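## Task

The cell is stopped. Log summary: an earlier run (5741) threw away plate C51 and left its lid sitting in LP1. This run took lids off G51 in N1 (lid parked at LP2), G16 in N2 (lid at LP4) and C15 in N3 (lid at LP3). The dispenser then failed and the run aborted. Auto-recovery put the LP3 lid back on N3 and the LP2 lid back on N1, then a watchdog halted it. The lids carry no markings, so only this log shows which lid belongs to which plate. Fit every plate with its own lid, seated all the way down, and then press CONTINUE. Plates and the LP1 lid from the earlier run must stay where they began. If two or more plates in the nests are missing lids, press CALL instead and leave every plate and lid as it started. Pressing RETRY, CONTINUE or SKIP while holding labware, or while any nest plate is not seated in its nest or any lid at a nest is not seated on its plate, fails the job. Results that stay in place only because the robot holds them do not count. Finish with the gripper open and away from the labware; resting on the panel housing, the CALL key or the needed key still counts as clear.

## Robot and tools

Robot: one six-joint arm with a two-finger gripper, working over a table with nests (N labels), lid parks (LP labels) and an operator PANEL lying toward +x. Labels are on the deck; their positions follow no fixed pattern, so find them in the images. Panel keys, left to right when facing it: RETRY (white), CONTINUE (green), SKIP (yellow), CALL (blue). The first three are go keys and end the job when one goes down; a key must be pushed until it latches. After CALL the job ends once you stop acting. A wrong or premature go key is usually worse than none.

Reading the logs: in both scenes only the plate in N2 (G16) is still lidless; its lid is at LP2 in scene 1 and at LP4 in scene 2. The LP1 lid belongs to the discarded C51 and must not be moved. So the expected work is one lid transfer onto N2, then open the gripper, withdraw, and press CONTINUE.

Frame: scene frame origin is on the table surface under the arm base; +z up, +x forward toward the panel, +y to the left looking along +x. The base may be slightly tilted. The state line reports end_effector_position (metres) and end_effector_quat_wxyz; the printed position can be off, more so at long reach. end_effector_position is the point between closed pads; closed fingertips extend about 33 mm past it, fully open ones about 9 mm. Fingers point along the gripper +z and close along its y axis, and when closing the tips move about 24 mm further out, so keep that margin above surfaces.

Tool execute_actions, argument actions: a list holding at most one entry. Empty list = LOOK, returns state with no command. {"rows": [...], "steps": n} = ACT, n from 1 to 15 control steps of 1/30 s (default 15). Each row is used for one step; if rows are fewer than steps the last row repeats. {"steps": n} without rows = WAIT, up to 300 steps counted from the last result, reply time included. Optional pictures (boolean) toggles camera images. A refused call sends nothing.

Each row is one flat list of 9 numbers for the single arm, in this order: J1 waist, J2 shoulder, J3 elbow, J4 forearm roll, J5 wrist pitch, J6 wrist roll, then gripper position, gripper force_limit, gripper speed. The six joint values are absolute target angles in radians (same form as the Joint positions line), not offsets. Ranges: waist -3.491 to 3.491, shoulder -3.140 to 3.140, elbow -1.187 to 4.328, forearm roll -3.316 to 3.316, wrist pitch -3.140 to 3.140, wrist roll -3.927 to 3.927; true ends may differ by up to 0.010. A target more than 0.010 beyond an end and beyond the current angle is refused; otherwise an over-range target is clipped and "joint sent to its limit" may appear. The three gripper values are scaled -1 to 1: position +1 fully open (140 mm), pads meet near -0.8, -1 closes until blocked; force_limit roughly 14 N at -1, 60 N at 0, 107 N at +1; speed roughly 30, 140, 250 mm/s at -1, 0, +1.

Motion limits: joint target speed caps of 2.62 (waist, shoulder), 3.14 (elbow), 3.93 (wrist joints) rad/s, 0.5 s ramp, coordinated arrival. Targets are held within 0.805/0.966/1.21 rad of measured angles, and scaled back if they would move the hand over 70 mm from its measured spot, so long moves need several calls. The arm keeps heading to the last row while you think, until it nearly stalls or a step is HELD.

Result lines: Joint positions and Joint velocities (rad, rad/s, column order); position_measured in counts (3 open, 230 pads together, nonlinear); object_status 0 moving, 1 blocked while opening, 2 blocked while closing (a grip), 3 reached target or pads met. To grip, send position -1 and confirm 2. To squeeze harder while at 2, raise force_limit and switch position between -1 and -0.98. "joint command not followed" means clearance checks altered targets; HELD marks steps not sent. Flange force is the external force on the gripper, noisy, includes held weight; "no reading" means no estimate. MOTOR HOT warns of overheating; OVER-TEMPERATURE FAULT means brakes applied.

Tool zoom_image: camera (cam_head_left, cam_head_right, cam_high, cam_low, cam_wrist; all 672x504) and region [x0, y0, x1, y1] in pixels from top-left, at most 504 by 504.

Tool finished_scene: scene (1 or 2) ends and grades that scene; irreversible.

Avoid: dropping or knocking labware off the table (ends the scene); slams and hard pushes; torque faults at 145 N m (waist, shoulder, elbow) or 36.4 N m (wrist joints), counting held weight; any external force of 150 N, which halts the arm for 10 s. Pressing a go key while holding something, or while a plate or lid is not seated, fails the task. Release, retract and then press the key.

Each tool is called as name(argument=value, ...) on one line, values as JSON.

## Session

Scene 1 done. Starting scene 2 with a look.

execute_actions(actions=[])

Scene clock: 0.00 s of 6600.00 s.
end_effector_position=(+0.6796, +0.2323, +0.1867) position_measured=3 object_status=3 end_effector_quat_wxyz=(+0.657, +0.721, +0.043, +0.218)
Joint positions: [ 0.722  1.399  0.574  1.286 -1.955  0.258]
Joint velocities: [ 0.    -0.001  0.     0.     0.001 -0.   ]
Flange force (N, the push that the arm receives, along the gripper's own x y z axes): no reading

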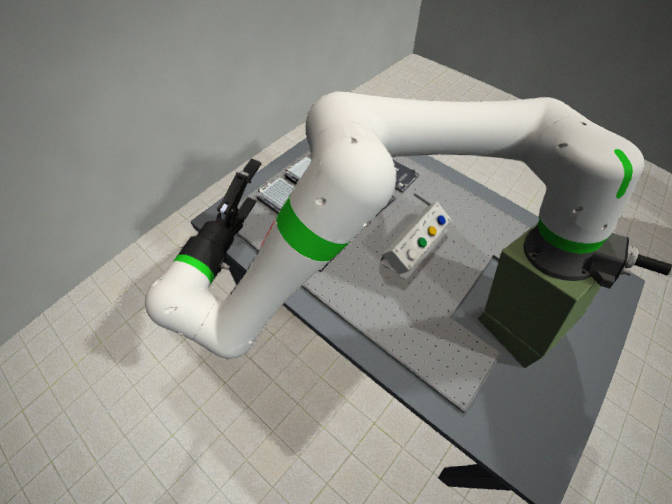

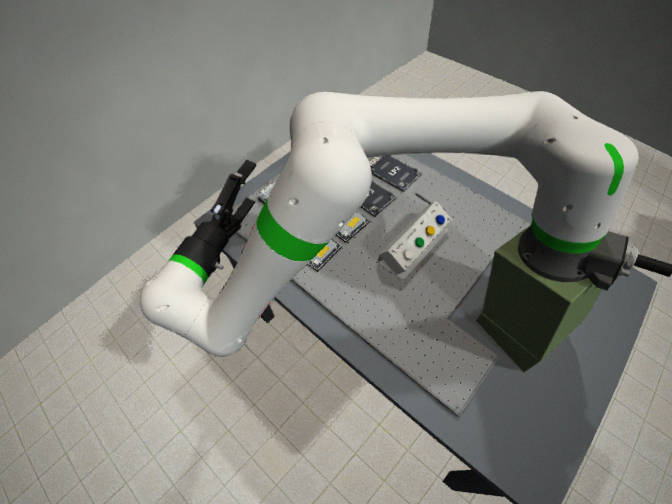

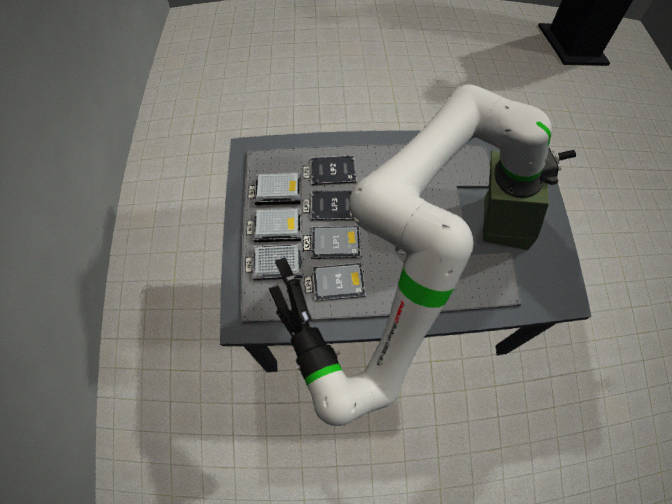

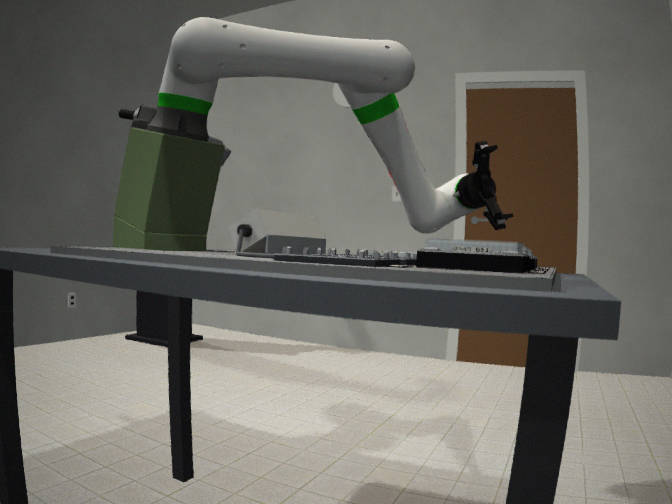

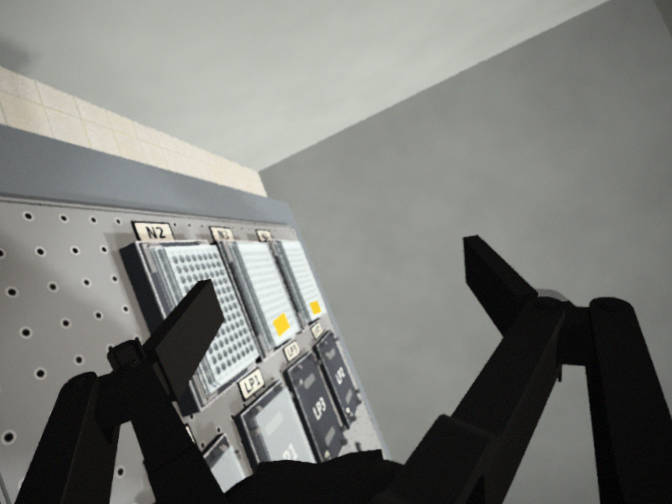

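zoom_image(camera="cam_high", region=[235, 145, 385, 315])

zoom_image(camera="cam_wrist", region=[110, 210, 380, 480])

zoom_image(camera="cam_low", region=[400, 215, 570, 290])

Region (235, 145, 385, 315) of cam_high's 672x504 image, scaled by 2.965, with more detail than that image has; it fills the left 445 columns of this view, and the rest is white.

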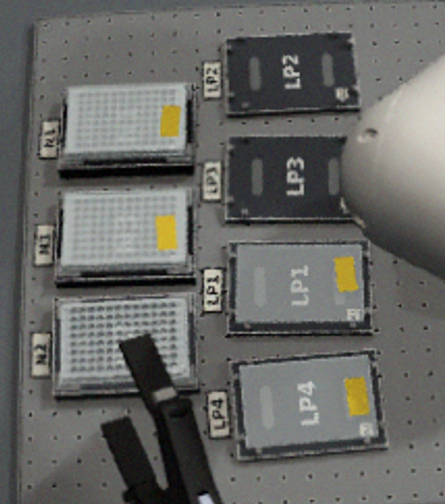

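Region (110, 210, 380, 480) of cam_wrist's 672x504 image, scaled by 1.867, with more detail than that image has.

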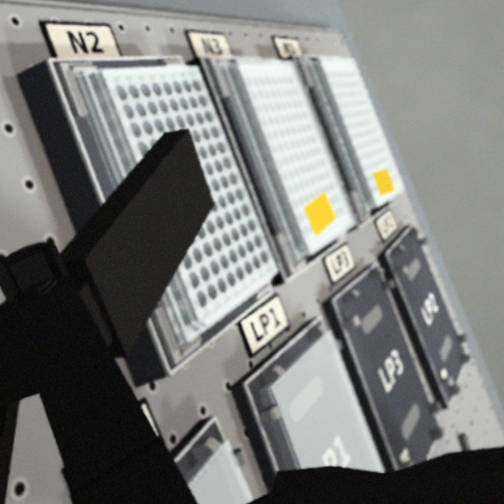

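Region (400, 215, 570, 290) of cam_low's 672x504 image, scaled by 2.965, with more detail than that image has; it fills the top 222 rows of this view, and the rest is white.

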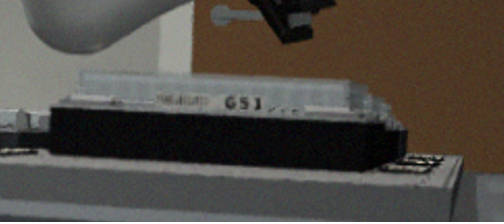

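execute_actions(actions=[{"rows": [[0.7215,1.3946,0.5706,1.2821,-1.9510,0.2598,0.476,-0.5,-0.6],[0.7208,1.3890,0.5663,1.2771,-1.9458,0.2620,0.476,-0.5,-0.6],[0.7198,1.3803,0.5596,1.2693,-1.9379,0.2655,0.476,-0.5,-0.6],[0.7184,1.3681,0.5503,1.2585,-1.9267,0.2703,0.476,-0.5,-0.6],[0.7165,1.3519,0.5379,1.2441,-1.9119,0.2768,0.476,-0.5,-0.6],[0.7141,1.3316,0.5224,1.2261,-1.8933,0.2849,0.476,-0.5,-0.6],[0.7112,1.3072,0.5037,1.2043,-1.8710,0.2946,0.476,-0.5,-0.6],[0.7078,1.2786,0.4817,1.1789,-1.8448,0.3060,0.476,-0.5,-0.6],[0.7040,1.2459,0.4567,1.1498,-1.8149,0.3191,0.476,-0.5,-0.6],[0.6997,1.2092,0.4286,1.1172,-1.7813,0.3337,0.476,-0.5,-0.6],[0.6950,1.1690,0.3978,1.0814,-1.7445,0.3498,0.476,-0.5,-0.6],[0.6898,1.1253,0.3643,1.0426,-1.7045,0.3672,0.476,-0.5,-0.6],[0.6844,1.0788,0.3287,1.0012,-1.6619,0.3857,0.476,-0.5,-0.6],[0.6786,1.0297,0.2910,0.9575,-1.6170,0.4053,0.476,-0.5,-0.6],[0.6725,0.9784,0.2517,0.9118,-1.5700,0.4258,0.476,-0.5,-0.6]], "steps": 15}], pictures=false)

execute_actions(actions=[{"rows": [[0.6663,0.9256,0.2112,0.8649,-1.5217,0.4468,0.476,-0.5,-0.6],[0.6600,0.8717,0.1700,0.8169,-1.4724,0.4683,0.476,-0.5,-0.6],[0.6536,0.8173,0.1283,0.7685,-1.4226,0.4901,0.476,-0.5,-0.6],[0.6472,0.7628,0.0865,0.7201,-1.3727,0.5118,0.476,-0.5,-0.6],[0.6409,0.7089,0.0453,0.6721,-1.3234,0.5333,0.476,-0.5,-0.6],[0.6347,0.6561,0.0048,0.6252,-1.2751,0.5543,0.476,-0.5,-0.6],[0.6286,0.6048,-0.0345,0.5795,-1.2281,0.5748,0.476,-0.5,-0.6],[0.6228,0.5557,-0.0722,0.5358,-1.1832,0.5944,0.476,-0.5,-0.6],[0.6174,0.5092,-0.1078,0.4944,-1.1406,0.6129,0.476,-0.5,-0.6],[0.6122,0.4655,-0.1413,0.4556,-1.1006,0.6303,0.476,-0.5,-0.6],[0.6074,0.4255,-0.1722,0.4199,-1.0635,0.6464,0.476,-0.5,-0.6],[0.6028,0.3901,-0.2006,0.3877,-1.0283,0.6607,0.476,-0.5,-0.6],[0.5983,0.3606,-0.2264,0.3596,-0.9944,0.6730,0.476,-0.5,-0.6],[0.5935,0.3374,-0.2499,0.3359,-0.9612,0.6832,0.476,-0.5,-0.6],[0.5887,0.3210,-0.2707,0.3167,-0.9288,0.6910,0.476,-0.5,-0.6]], "steps": 15}], pictures=false)

execute_actions(actions=[{"rows": [[0.5837,0.3111,-0.2890,0.3020,-0.8969,0.6967,0.476,-0.5,-0.6],[0.5787,0.3076,-0.3048,0.2916,-0.8660,0.7003,0.476,-0.5,-0.6],[0.5738,0.3097,-0.3179,0.2853,-0.8365,0.7018,0.476,-0.5,-0.6],[0.5689,0.3167,-0.3288,0.2825,-0.8087,0.7017,0.476,-0.5,-0.6],[0.5642,0.3274,-0.3375,0.2827,-0.7828,0.7001,0.476,-0.5,-0.6],[0.5600,0.3407,-0.3441,0.2852,-0.7594,0.6975,0.476,-0.5,-0.6],[0.5559,0.3550,-0.3494,0.2890,-0.7382,0.6945,0.476,-0.5,-0.6],[0.5524,0.3693,-0.3532,0.2935,-0.7199,0.6912,0.476,-0.5,-0.6],[0.5493,0.3820,-0.3566,0.2975,-0.7038,0.6883,0.476,-0.5,-0.6],[0.5467,0.3924,-0.3594,0.3008,-0.6905,0.6859,0.476,-0.5,-0.6],[0.5448,0.4004,-0.3615,0.3034,-0.6804,0.6840,0.476,-0.5,-0.6],[0.5434,0.4058,-0.3630,0.3051,-0.6734,0.6828,0.476,-0.5,-0.6],[0.5427,0.4090,-0.3638,0.3061,-0.6694,0.6820,0.476,-0.5,-0.6],[0.5423,0.4105,-0.3642,0.3066,-0.6675,0.6817,0.476,-0.5,-0.6]], "steps": 15}], pictures=false)

execute_actions(actions=[{"steps": 12}])

Scene clock: 120.50 s of 6600.00 s.
end_effector_position=(+0.6807, +0.1856, +0.1766) position_measured=56 object_status=0 end_effector_quat_wxyz=(+0.561, +0.817, +0.057, +0.118)
Joint positions: [ 0.694  1.163  0.393  1.076 -1.739  0.352]
Joint velocities: [-0.121 -1.028 -0.788 -0.91   0.934  0.408]
Flange force (N, the push that the arm receives, along the gripper's own x y z axes): [-4.0 -6.2 -3.1]
Steps of this call (steps 1 to 90: nothing new was sent; then 117.00 s passed at rest; steps 91 to 105: all 15 steps of this action). Readings (joint positions | what the end effector reports):
91: [0.722 1.399 0.574 1.286 -1.955 0.258] | position_measured=3 object_status=0
92: [0.722 1.398 0.573 1.285 -1.954 0.258] | position_measured=4 object_status=0
94: [0.721 1.388 0.566 1.277 -1.945 0.262] | position_measured=12 object_status=0
98: [0.716 1.344 0.532 1.237 -1.904 0.280] | position_measured=28 object_status=0
105: the state above

Scene clock: 121.00 s of 6600.00 s.
end_effector_position=(+0.5720, +0.1679, +0.1733) position_measured=69 object_status=3 end_effector_quat_wxyz=(+0.171, +0.984, +0.035, -0.015)
Joint positions: [ 0.616  0.503 -0.114  0.488 -1.131  0.616]
Joint velocities: [-0.162 -1.236 -0.994 -1.119  1.224  0.498]
Flange force (N, the push that the arm receives, along the gripper's own x y z axes): [-2.3 8.1 -6.4]
Steps of this call (steps 1 to 15: all 15 steps of this action). Readings (joint positions | what the end effector reports):
1: [0.690 1.127 0.365 1.044 -1.706 0.367] | position_measured=60 object_status=0
2: [0.685 1.088 0.336 1.010 -1.671 0.382] | position_measured=64 object_status=0
4: [0.676 1.006 0.273 0.937 -1.596 0.415] | position_measured=69 object_status=0
8: [0.655 0.825 0.135 0.776 -1.430 0.487] | position_measured=69 object_status=0
15: the state above

Scene clock: 121.50 s of 6600.00 s.
end_effector_position=(+0.5259, +0.1946, +0.1064) position_measured=69 object_status=3 end_effector_quat_wxyz=(-0.001, +1.000, -0.000, +0.001)
Joint positions: [ 0.544  0.4   -0.362  0.303 -0.678  0.684]
Joint velocities: [-0.056  0.302 -0.057  0.084  0.286 -0.054]
Flange force (N, the push that the arm receives, along the gripper's own x y z axes): [-4.7 -5.1 23.9]
Steps of this call (steps 1 to 15: all 15 steps of this action). Readings (joint positions | what the end effector reports):
1: [0.610 0.462 -0.148 0.451 -1.089 0.632] | position_measured=69 object_status=3
2: [0.605 0.425 -0.180 0.415 -1.047 0.648] | position_measured=69 object_status=3
4: [0.592 0.365 -0.241 0.354 -0.959 0.674] | position_measured=69 object_status=3
8: [0.568 0.311 -0.322 0.289 -0.810 0.697] | position_measured=69 object_status=3
15: the state above

Scene clock: 121.90 s of 6600.00 s.
end_effector_position=(+0.5251, +0.1943, +0.1007) position_measured=69 object_status=3 end_effector_quat_wxyz=(-0.001, +1.000, +0.000, +0.000)
Joint positions: [ 0.542  0.41  -0.364  0.307 -0.668  0.682]
Joint velocities: [-0.     0.001  0.    -0.     0.001 -0.   ]
Flange force (N, the push that the arm receives, along the gripper's own x y z axes): [-4.0 -1.6 0.7]
Steps of this call (steps 1 to 12: the robot went on to your last target). Readings (joint positions | what the end effector reports):
1: [0.543 0.408 -0.364 0.305 -0.671 0.682] | position_measured=69 object_status=3
2: [0.542 0.410 -0.364 0.306 -0.668 0.682] | position_measured=69 object_status=3
4: [0.542 0.410 -0.364 0.307 -0.668 0.682] | position_measured=69 object_status=3
8: [0.542 0.410 -0.364 0.307 -0.668 0.682] | position_measured=69 object_status=3
12: the state above

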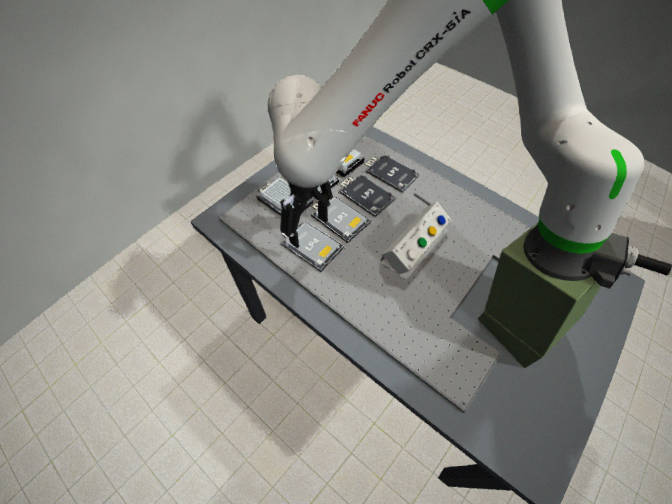

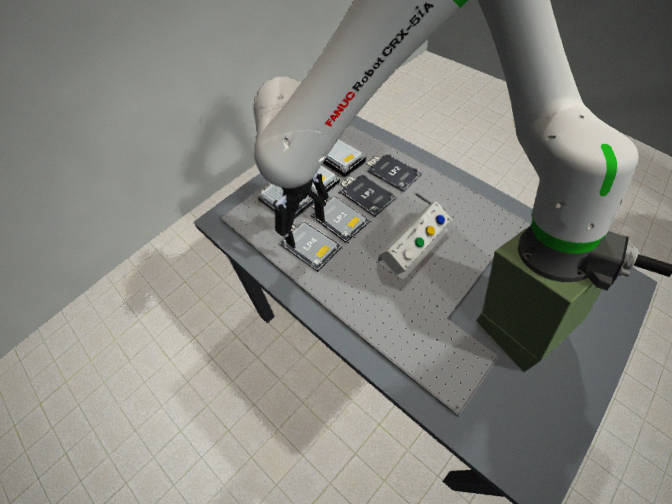

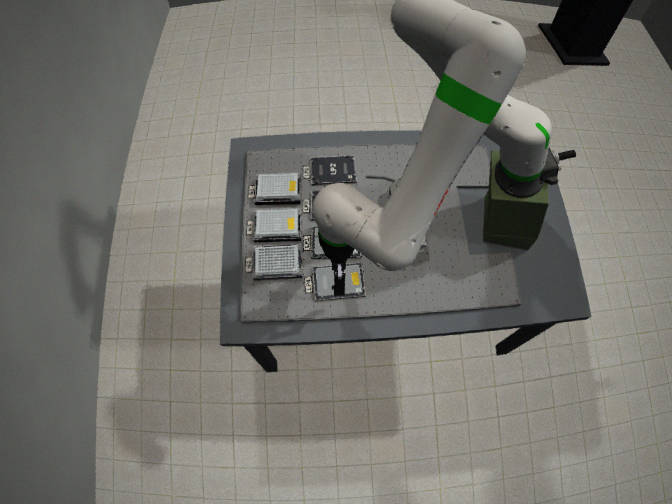

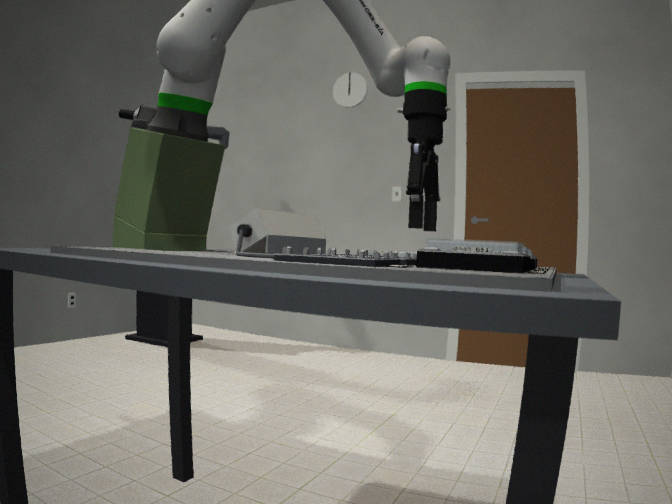

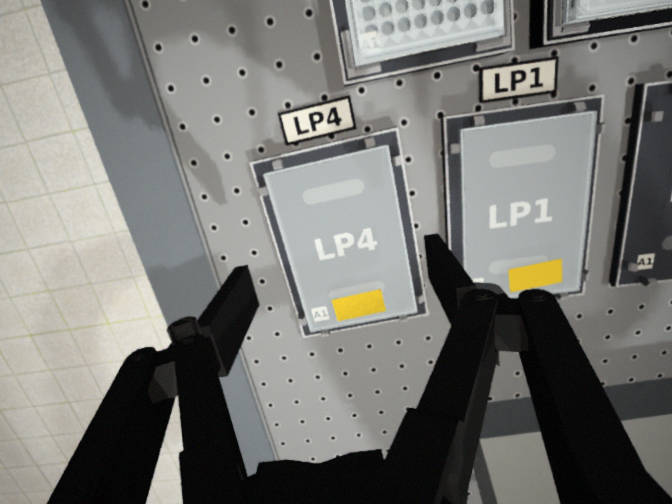

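execute_actions(actions=[])

Scene clock: 161.60 s of 6600.00 s.
end_effector_position=(+0.5251, +0.1943, +0.1007) position_measured=69 object_status=3 end_effector_quat_wxyz=(-0.001, +1.000, +0.000, +0.000)
Joint positions: [ 0.542  0.411 -0.364  0.307 -0.667  0.682]
Joint velocities: [-0.    -0.001 -0.     0.    -0.001 -0.   ]
Flange force (N, the push that the arm receives, along the gripper's own x y z axes): [-3.5 -1.1 1.6]
Steps of this call (steps 1 to 30: the robot went on to your last target; steps 31 to 90: nothing new was sent; then 36.70 s passed at rest). Readings (joint positions | what the end effector reports):
1: [0.542 0.410 -0.364 0.307 -0.668 0.682] | position_measured=69 object_status=3
2: [0.542 0.410 -0.364 0.307 -0.668 0.682] | position_measured=69 object_status=3
4: [0.542 0.410 -0.364 0.307 -0.668 0.682] | position_measured=69 object_status=3
8: [0.542 0.410 -0.364 0.307 -0.667 0.682] | position_measured=69 object_status=3
90: the state above
The arm was judged still, so your last target was given up. Only a new action makes it travel on or press farther. Fingers that are still opening or closing keep moving.

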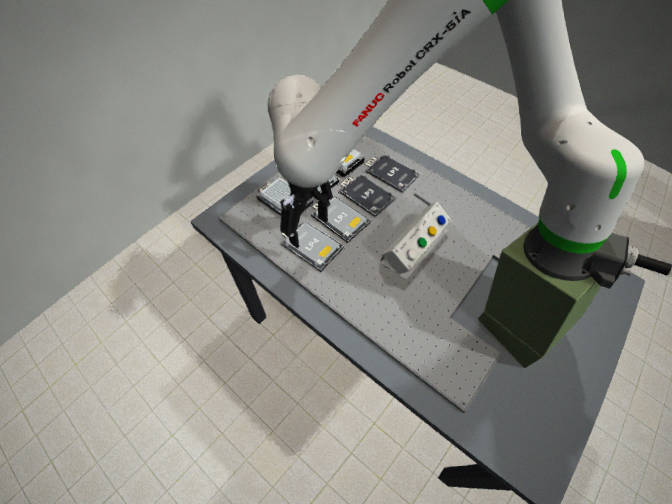

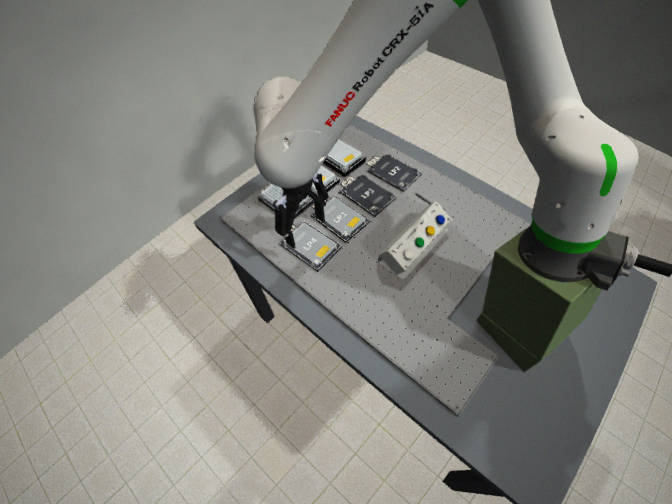

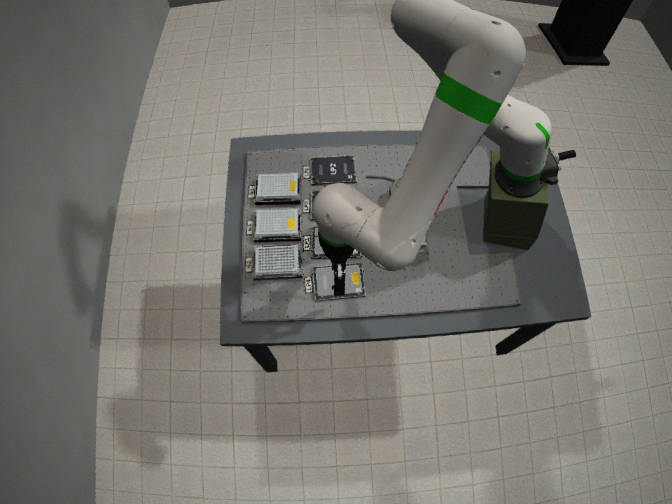

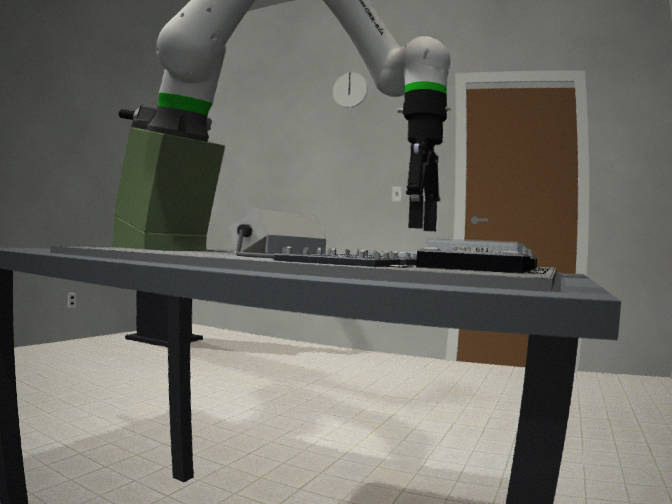

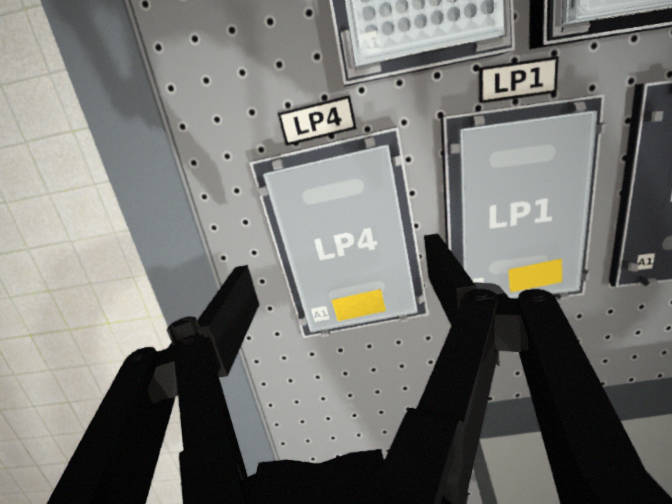

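zoom_image(camera="cam_wrist", region=[230, 110, 450, 350])

Region (230, 110, 450, 350) of cam_wrist's 672x504 image, scaled by 2.100, with more detail than that image has; it fills the left 462 columns of this view, and the rest is white.

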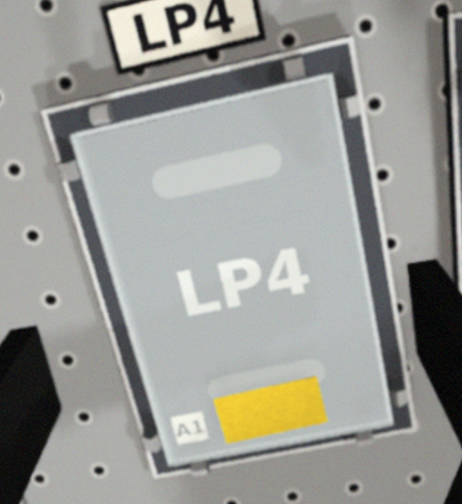

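execute_actions(actions=[{"rows": [[0.5423,0.4106,-0.3643,0.3067,-0.6673,0.6817,0.476,-0.5,-0.6],[0.5421,0.4115,-0.3648,0.3073,-0.6660,0.6820,0.476,-0.5,-0.6],[0.5418,0.4135,-0.3660,0.3086,-0.6629,0.6827,0.476,-0.5,-0.6],[0.5412,0.4168,-0.3680,0.3108,-0.6577,0.6839,0.476,-0.5,-0.6],[0.5405,0.4213,-0.3707,0.3138,-0.6507,0.6854,0.476,-0.5,-0.6],[0.5395,0.4268,-0.3740,0.3174,-0.6420,0.6873,0.476,-0.5,-0.6],[0.5384,0.4330,-0.3778,0.3215,-0.6324,0.6894,0.476,-0.5,-0.6],[0.5374,0.4395,-0.3816,0.3258,-0.6224,0.6917,0.476,-0.5,-0.6],[0.5363,0.4457,-0.3854,0.3299,-0.6128,0.6938,0.476,-0.5,-0.6],[0.5353,0.4512,-0.3887,0.3335,-0.6041,0.6957,0.476,-0.5,-0.6],[0.5346,0.4557,-0.3914,0.3365,-0.5971,0.6972,0.476,-0.5,-0.6],[0.5340,0.4590,-0.3934,0.3387,-0.5919,0.6984,0.476,-0.5,-0.6],[0.5337,0.4610,-0.3946,0.3400,-0.5888,0.6991,0.476,-0.5,-0.6],[0.5335,0.4619,-0.3951,0.3406,-0.5875,0.6994,0.476,-0.5,-0.6],[0.5335,0.4620,-0.3952,0.3407,-0.5873,0.6994,0.476,-0.5,-0.6]], "steps": 15}], pictures=false)

execute_actions(actions=[{"steps": 8}], pictures=true)

zoom_image(camera="cam_wrist", region=[210, 110, 460, 390])

Scene clock: 282.10 s of 6600.00 s.
end_effector_position=(+0.5174, +0.1925, +0.0693) position_measured=69 object_status=3 end_effector_quat_wxyz=(-0.001, +1.000, +0.026, -0.000)
Joint positions: [ 0.534  0.461 -0.395  0.34  -0.589  0.699]
Joint velocities: [-0.008  0.045 -0.025  0.028  0.066  0.015]
Flange force (N, the push that the arm receives, along the gripper's own x y z axes): [-5.3 -3.0 9.3]
Steps of this call (steps 1 to 90: nothing new was sent; then 117.00 s passed at rest; steps 91 to 105: all 15 steps of this action). Readings (joint positions | what the end effector reports):
91: [0.542 0.411 -0.364 0.307 -0.667 0.682] | position_measured=69 object_status=3
92: [0.542 0.411 -0.364 0.307 -0.667 0.682] | position_measured=69 object_status=3
94: [0.542 0.412 -0.365 0.307 -0.665 0.682] | position_measured=69 object_status=3
98: [0.539 0.427 -0.374 0.317 -0.642 0.687] | position_measured=69 object_status=3
105: the state above

Scene clock: 282.37 s of 6600.00 s.
end_effector_position=(+0.5173, +0.1925, +0.0686) position_measured=69 object_status=3 end_effector_quat_wxyz=(-0.001, +1.000, +0.026, -0.000)
Joint positions: [ 0.534  0.462 -0.395  0.341 -0.587  0.699]
Joint velocities: [ 0.     0.    -0.    -0.     0.001  0.   ]
Flange force (N, the push that the arm receives, along the gripper's own x y z axes): [-4.4 -3.2 -1.1]
Steps of this call (steps 1 to 8: the robot went on to your last target). Readings (joint positions | what the end effector reports):
1: [0.534 0.462 -0.395 0.340 -0.588 0.699] | position_measured=69 object_status=3
2: [0.534 0.462 -0.395 0.341 -0.587 0.699] | position_measured=69 object_status=3
4: [0.534 0.462 -0.395 0.341 -0.587 0.699] | position_measured=69 object_status=3
8: the state above

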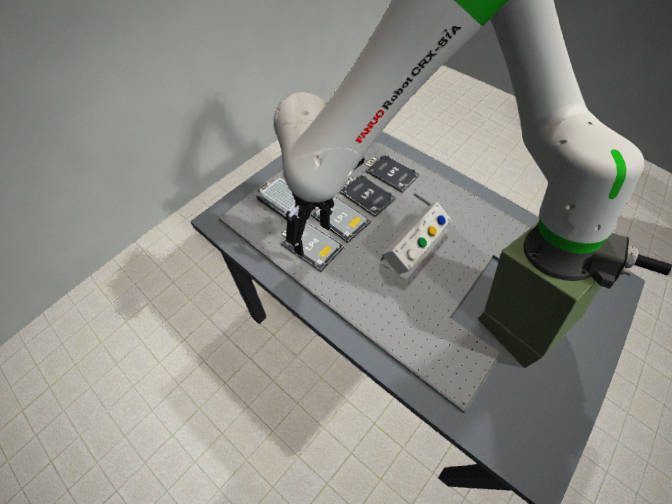

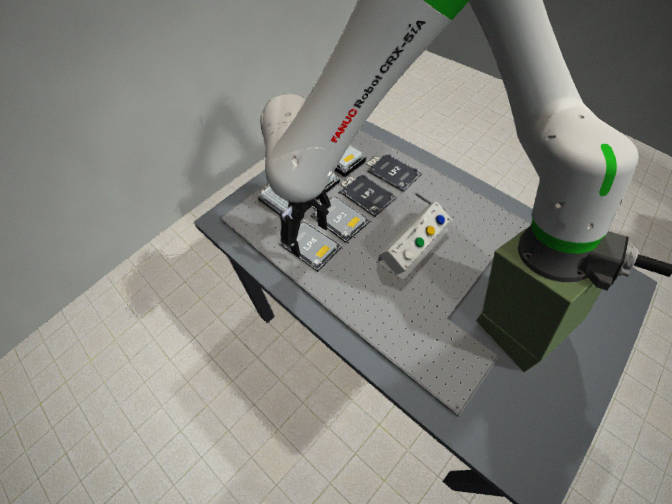

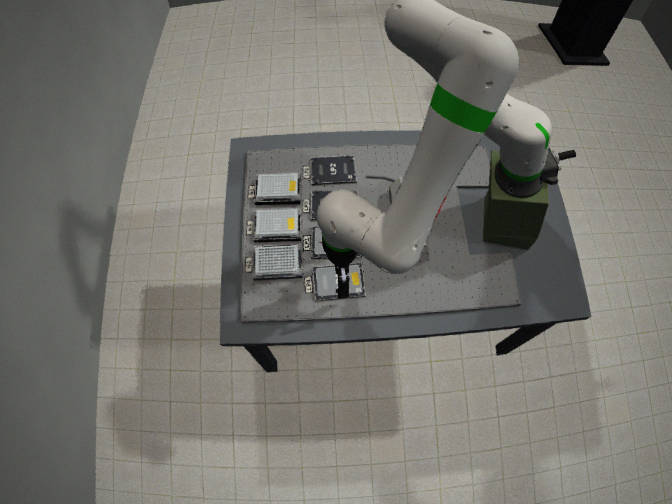

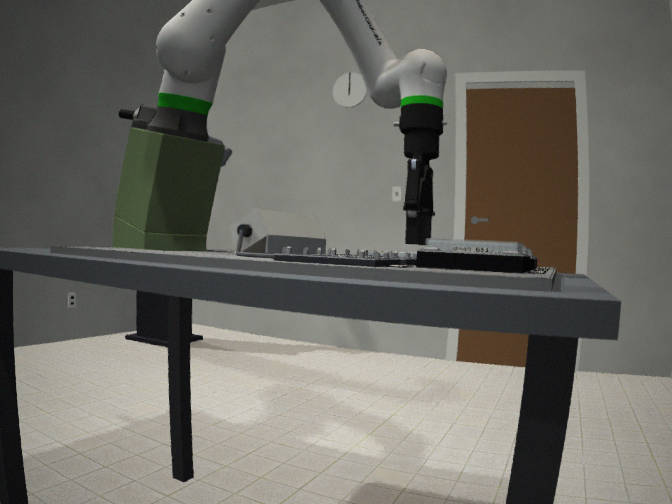

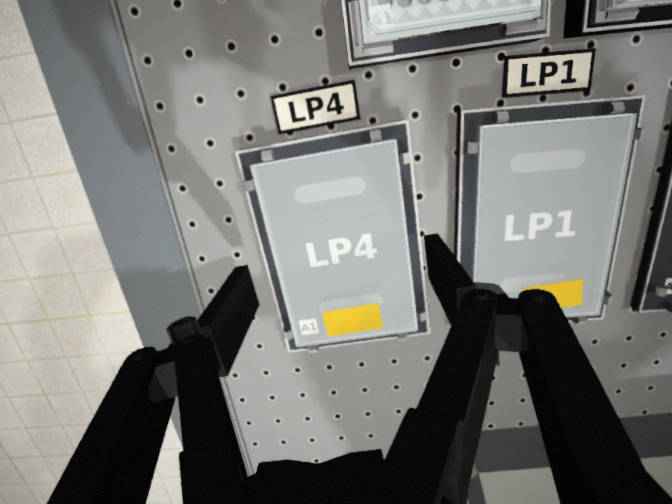

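Region (210, 110, 460, 390) of cam_wrist's 672x504 image, scaled by 1.800, with more detail than that image has; it fills the left 450 columns of this view, and the rest is white.

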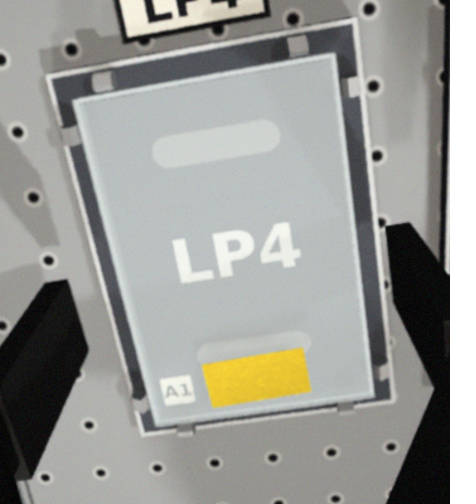

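execute_actions(actions=[{"rows": [[0.5335,0.4622,-0.3952,0.3408,-0.5871,0.6993,0.476,-0.5,-0.6],[0.5332,0.4632,-0.3953,0.3413,-0.5860,0.6989,0.476,-0.5,-0.6],[0.5325,0.4656,-0.3954,0.3426,-0.5836,0.6981,0.476,-0.5,-0.6],[0.5315,0.4692,-0.3956,0.3445,-0.5798,0.6967,0.476,-0.5,-0.6],[0.5302,0.4739,-0.3959,0.3470,-0.5749,0.6950,0.476,-0.5,-0.6],[0.5288,0.4792,-0.3962,0.3499,-0.5694,0.6930,0.476,-0.5,-0.6],[0.5273,0.4844,-0.3964,0.3527,-0.5638,0.6910,0.476,-0.5,-0.6],[0.5260,0.4891,-0.3967,0.3552,-0.5589,0.6893,0.476,-0.5,-0.6],[0.5250,0.4927,-0.3969,0.3571,-0.5551,0.6879,0.476,-0.5,-0.6],[0.5243,0.4951,-0.3970,0.3584,-0.5527,0.6871,0.476,-0.5,-0.6],[0.5240,0.4961,-0.3971,0.3589,-0.5516,0.6867,0.476,-0.5,-0.6],[0.5240,0.4963,-0.3971,0.3590,-0.5514,0.6866,0.476,-0.5,-0.6]], "steps": 15}], pictures=true)

execute_actions(actions=[{"rows": [[0.5240,0.4963,-0.3971,0.3590,-0.5514,0.6866,-1,-0.5,-0.6]], "steps": 15}], pictures=true)

Scene clock: 330.57 s of 6600.00 s.
end_effector_position=(+0.5175, +0.1915, +0.0518) position_measured=69 object_status=3 end_effector_quat_wxyz=(-0.001, +1.000, +0.026, +0.000)
Joint positions: [ 0.524  0.496 -0.397  0.359 -0.551  0.687]
Joint velocities: [-0.     0.002  0.    -0.     0.001 -0.   ]
Flange force (N, the push that the arm receives, along the gripper's own x y z axes): [-2.5 -2.2 0.7]
Steps of this call (steps 1 to 15: the robot went on to your last target; steps 16 to 90: nothing new was sent; then 44.70 s passed at rest; steps 91 to 105: all 15 steps of this action). Readings (joint positions | what the end effector reports):
91: [0.533 0.462 -0.395 0.341 -0.587 0.699] | position_measured=69 object_status=3
92: [0.533 0.462 -0.395 0.341 -0.587 0.699] | position_measured=69 object_status=3
94: [0.533 0.464 -0.395 0.342 -0.585 0.699] | position_measured=69 object_status=3
98: [0.529 0.479 -0.396 0.350 -0.569 0.693] | position_measured=69 object_status=3
105: the state above

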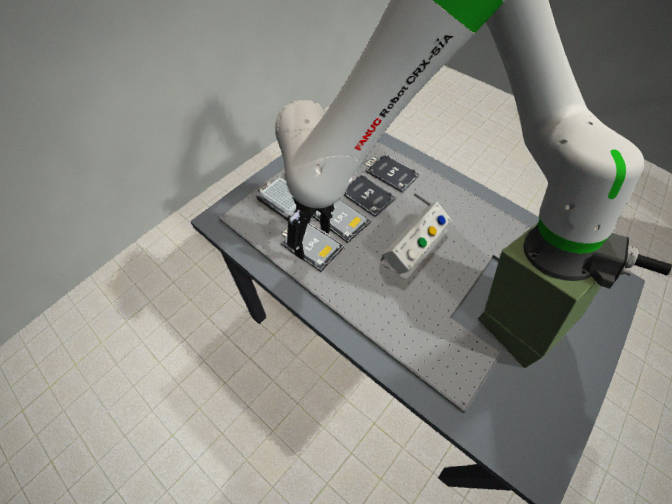

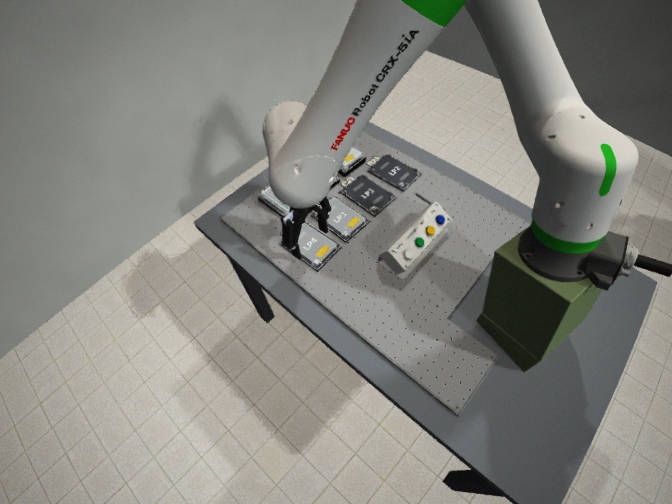

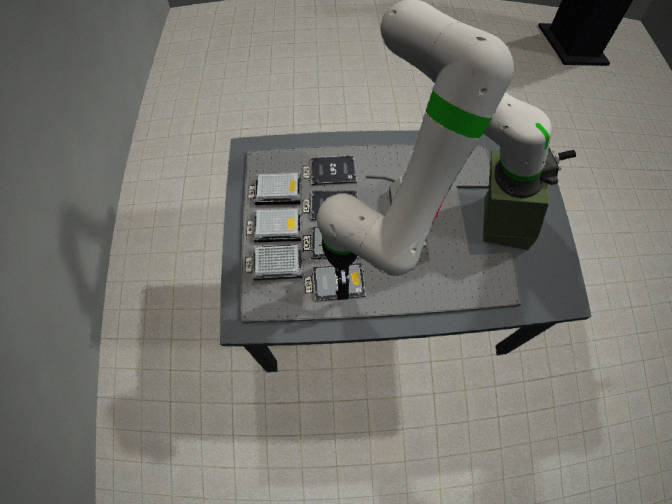

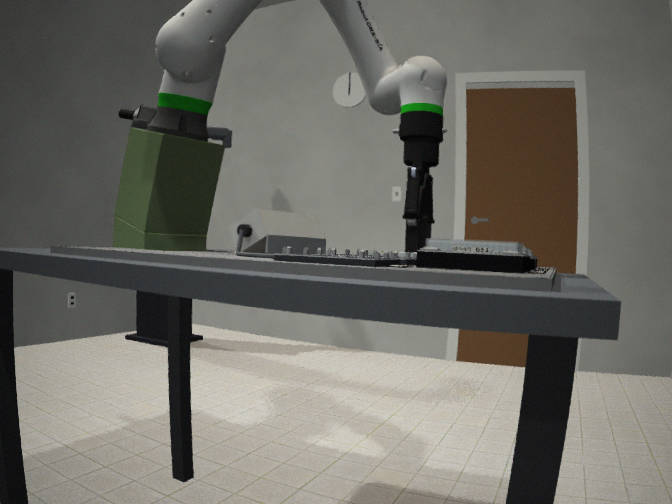

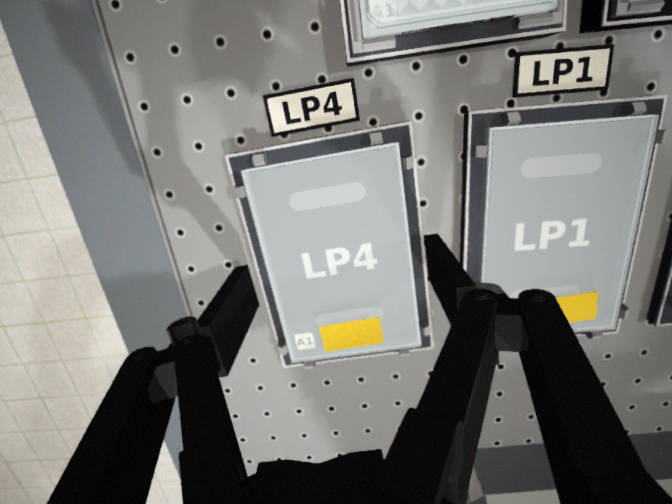

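Scene clock: 331.07 s of 6600.00 s.
end_effector_position=(+0.5175, +0.1915, +0.0518) position_measured=103 object_status=0 end_effector_quat_wxyz=(-0.001, +1.000, +0.026, +0.000)
Joint positions: [ 0.524  0.496 -0.397  0.359 -0.551  0.687]
Joint velocities: [-0.    -0.     0.     0.001  0.001  0.001]
Flange force (N, the push that the arm receives, along the gripper's own x y z axes): [-9.4 3.0 -34.1]
Steps of this call (steps 1 to 15: all 15 steps of this action). Readings (joint positions | what the end effector reports):
1: [0.524 0.496 -0.397 0.359 -0.551 0.687] | position_measured=69 object_status=0
2: [0.524 0.496 -0.397 0.359 -0.551 0.687] | position_measured=70 object_status=0
4: [0.524 0.496 -0.397 0.359 -0.551 0.687] | position_measured=78 object_status=0
8: [0.524 0.496 -0.397 0.359 -0.551 0.687] | position_measured=94 object_status=0
15: the state above

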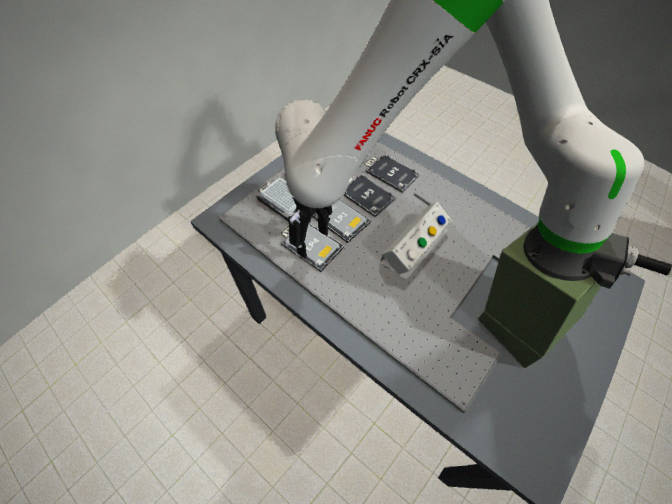

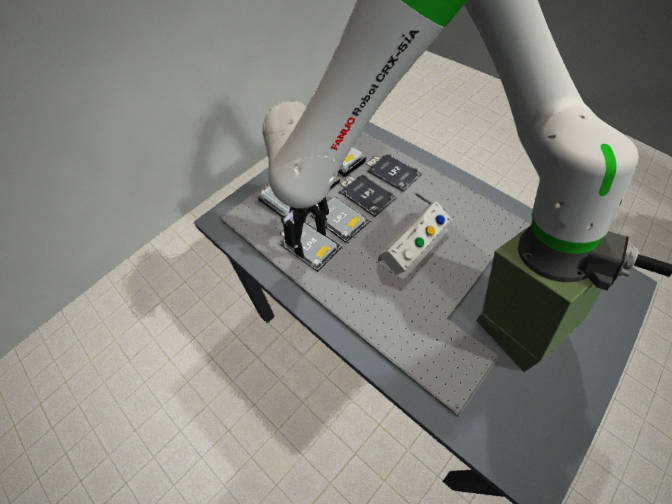

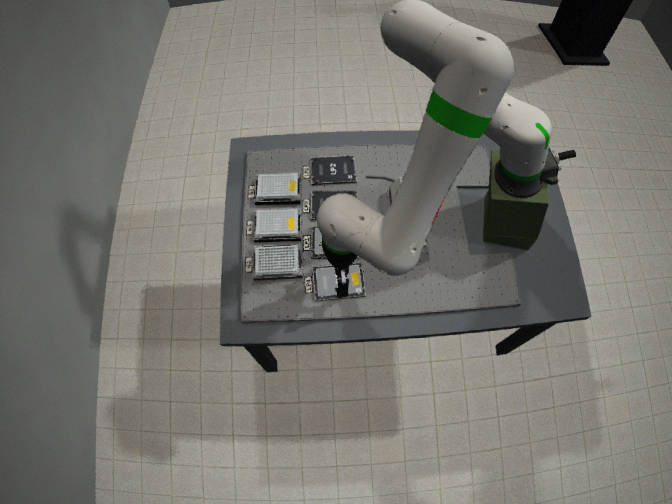

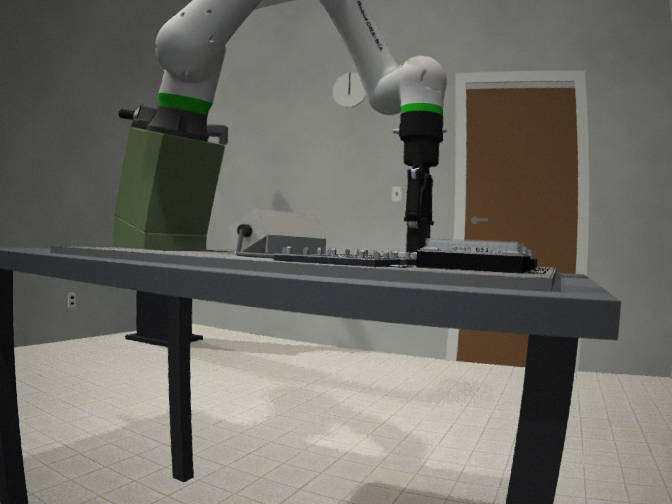

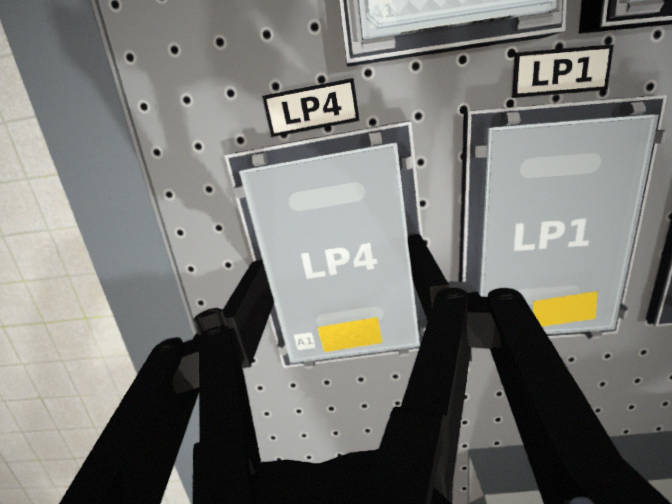

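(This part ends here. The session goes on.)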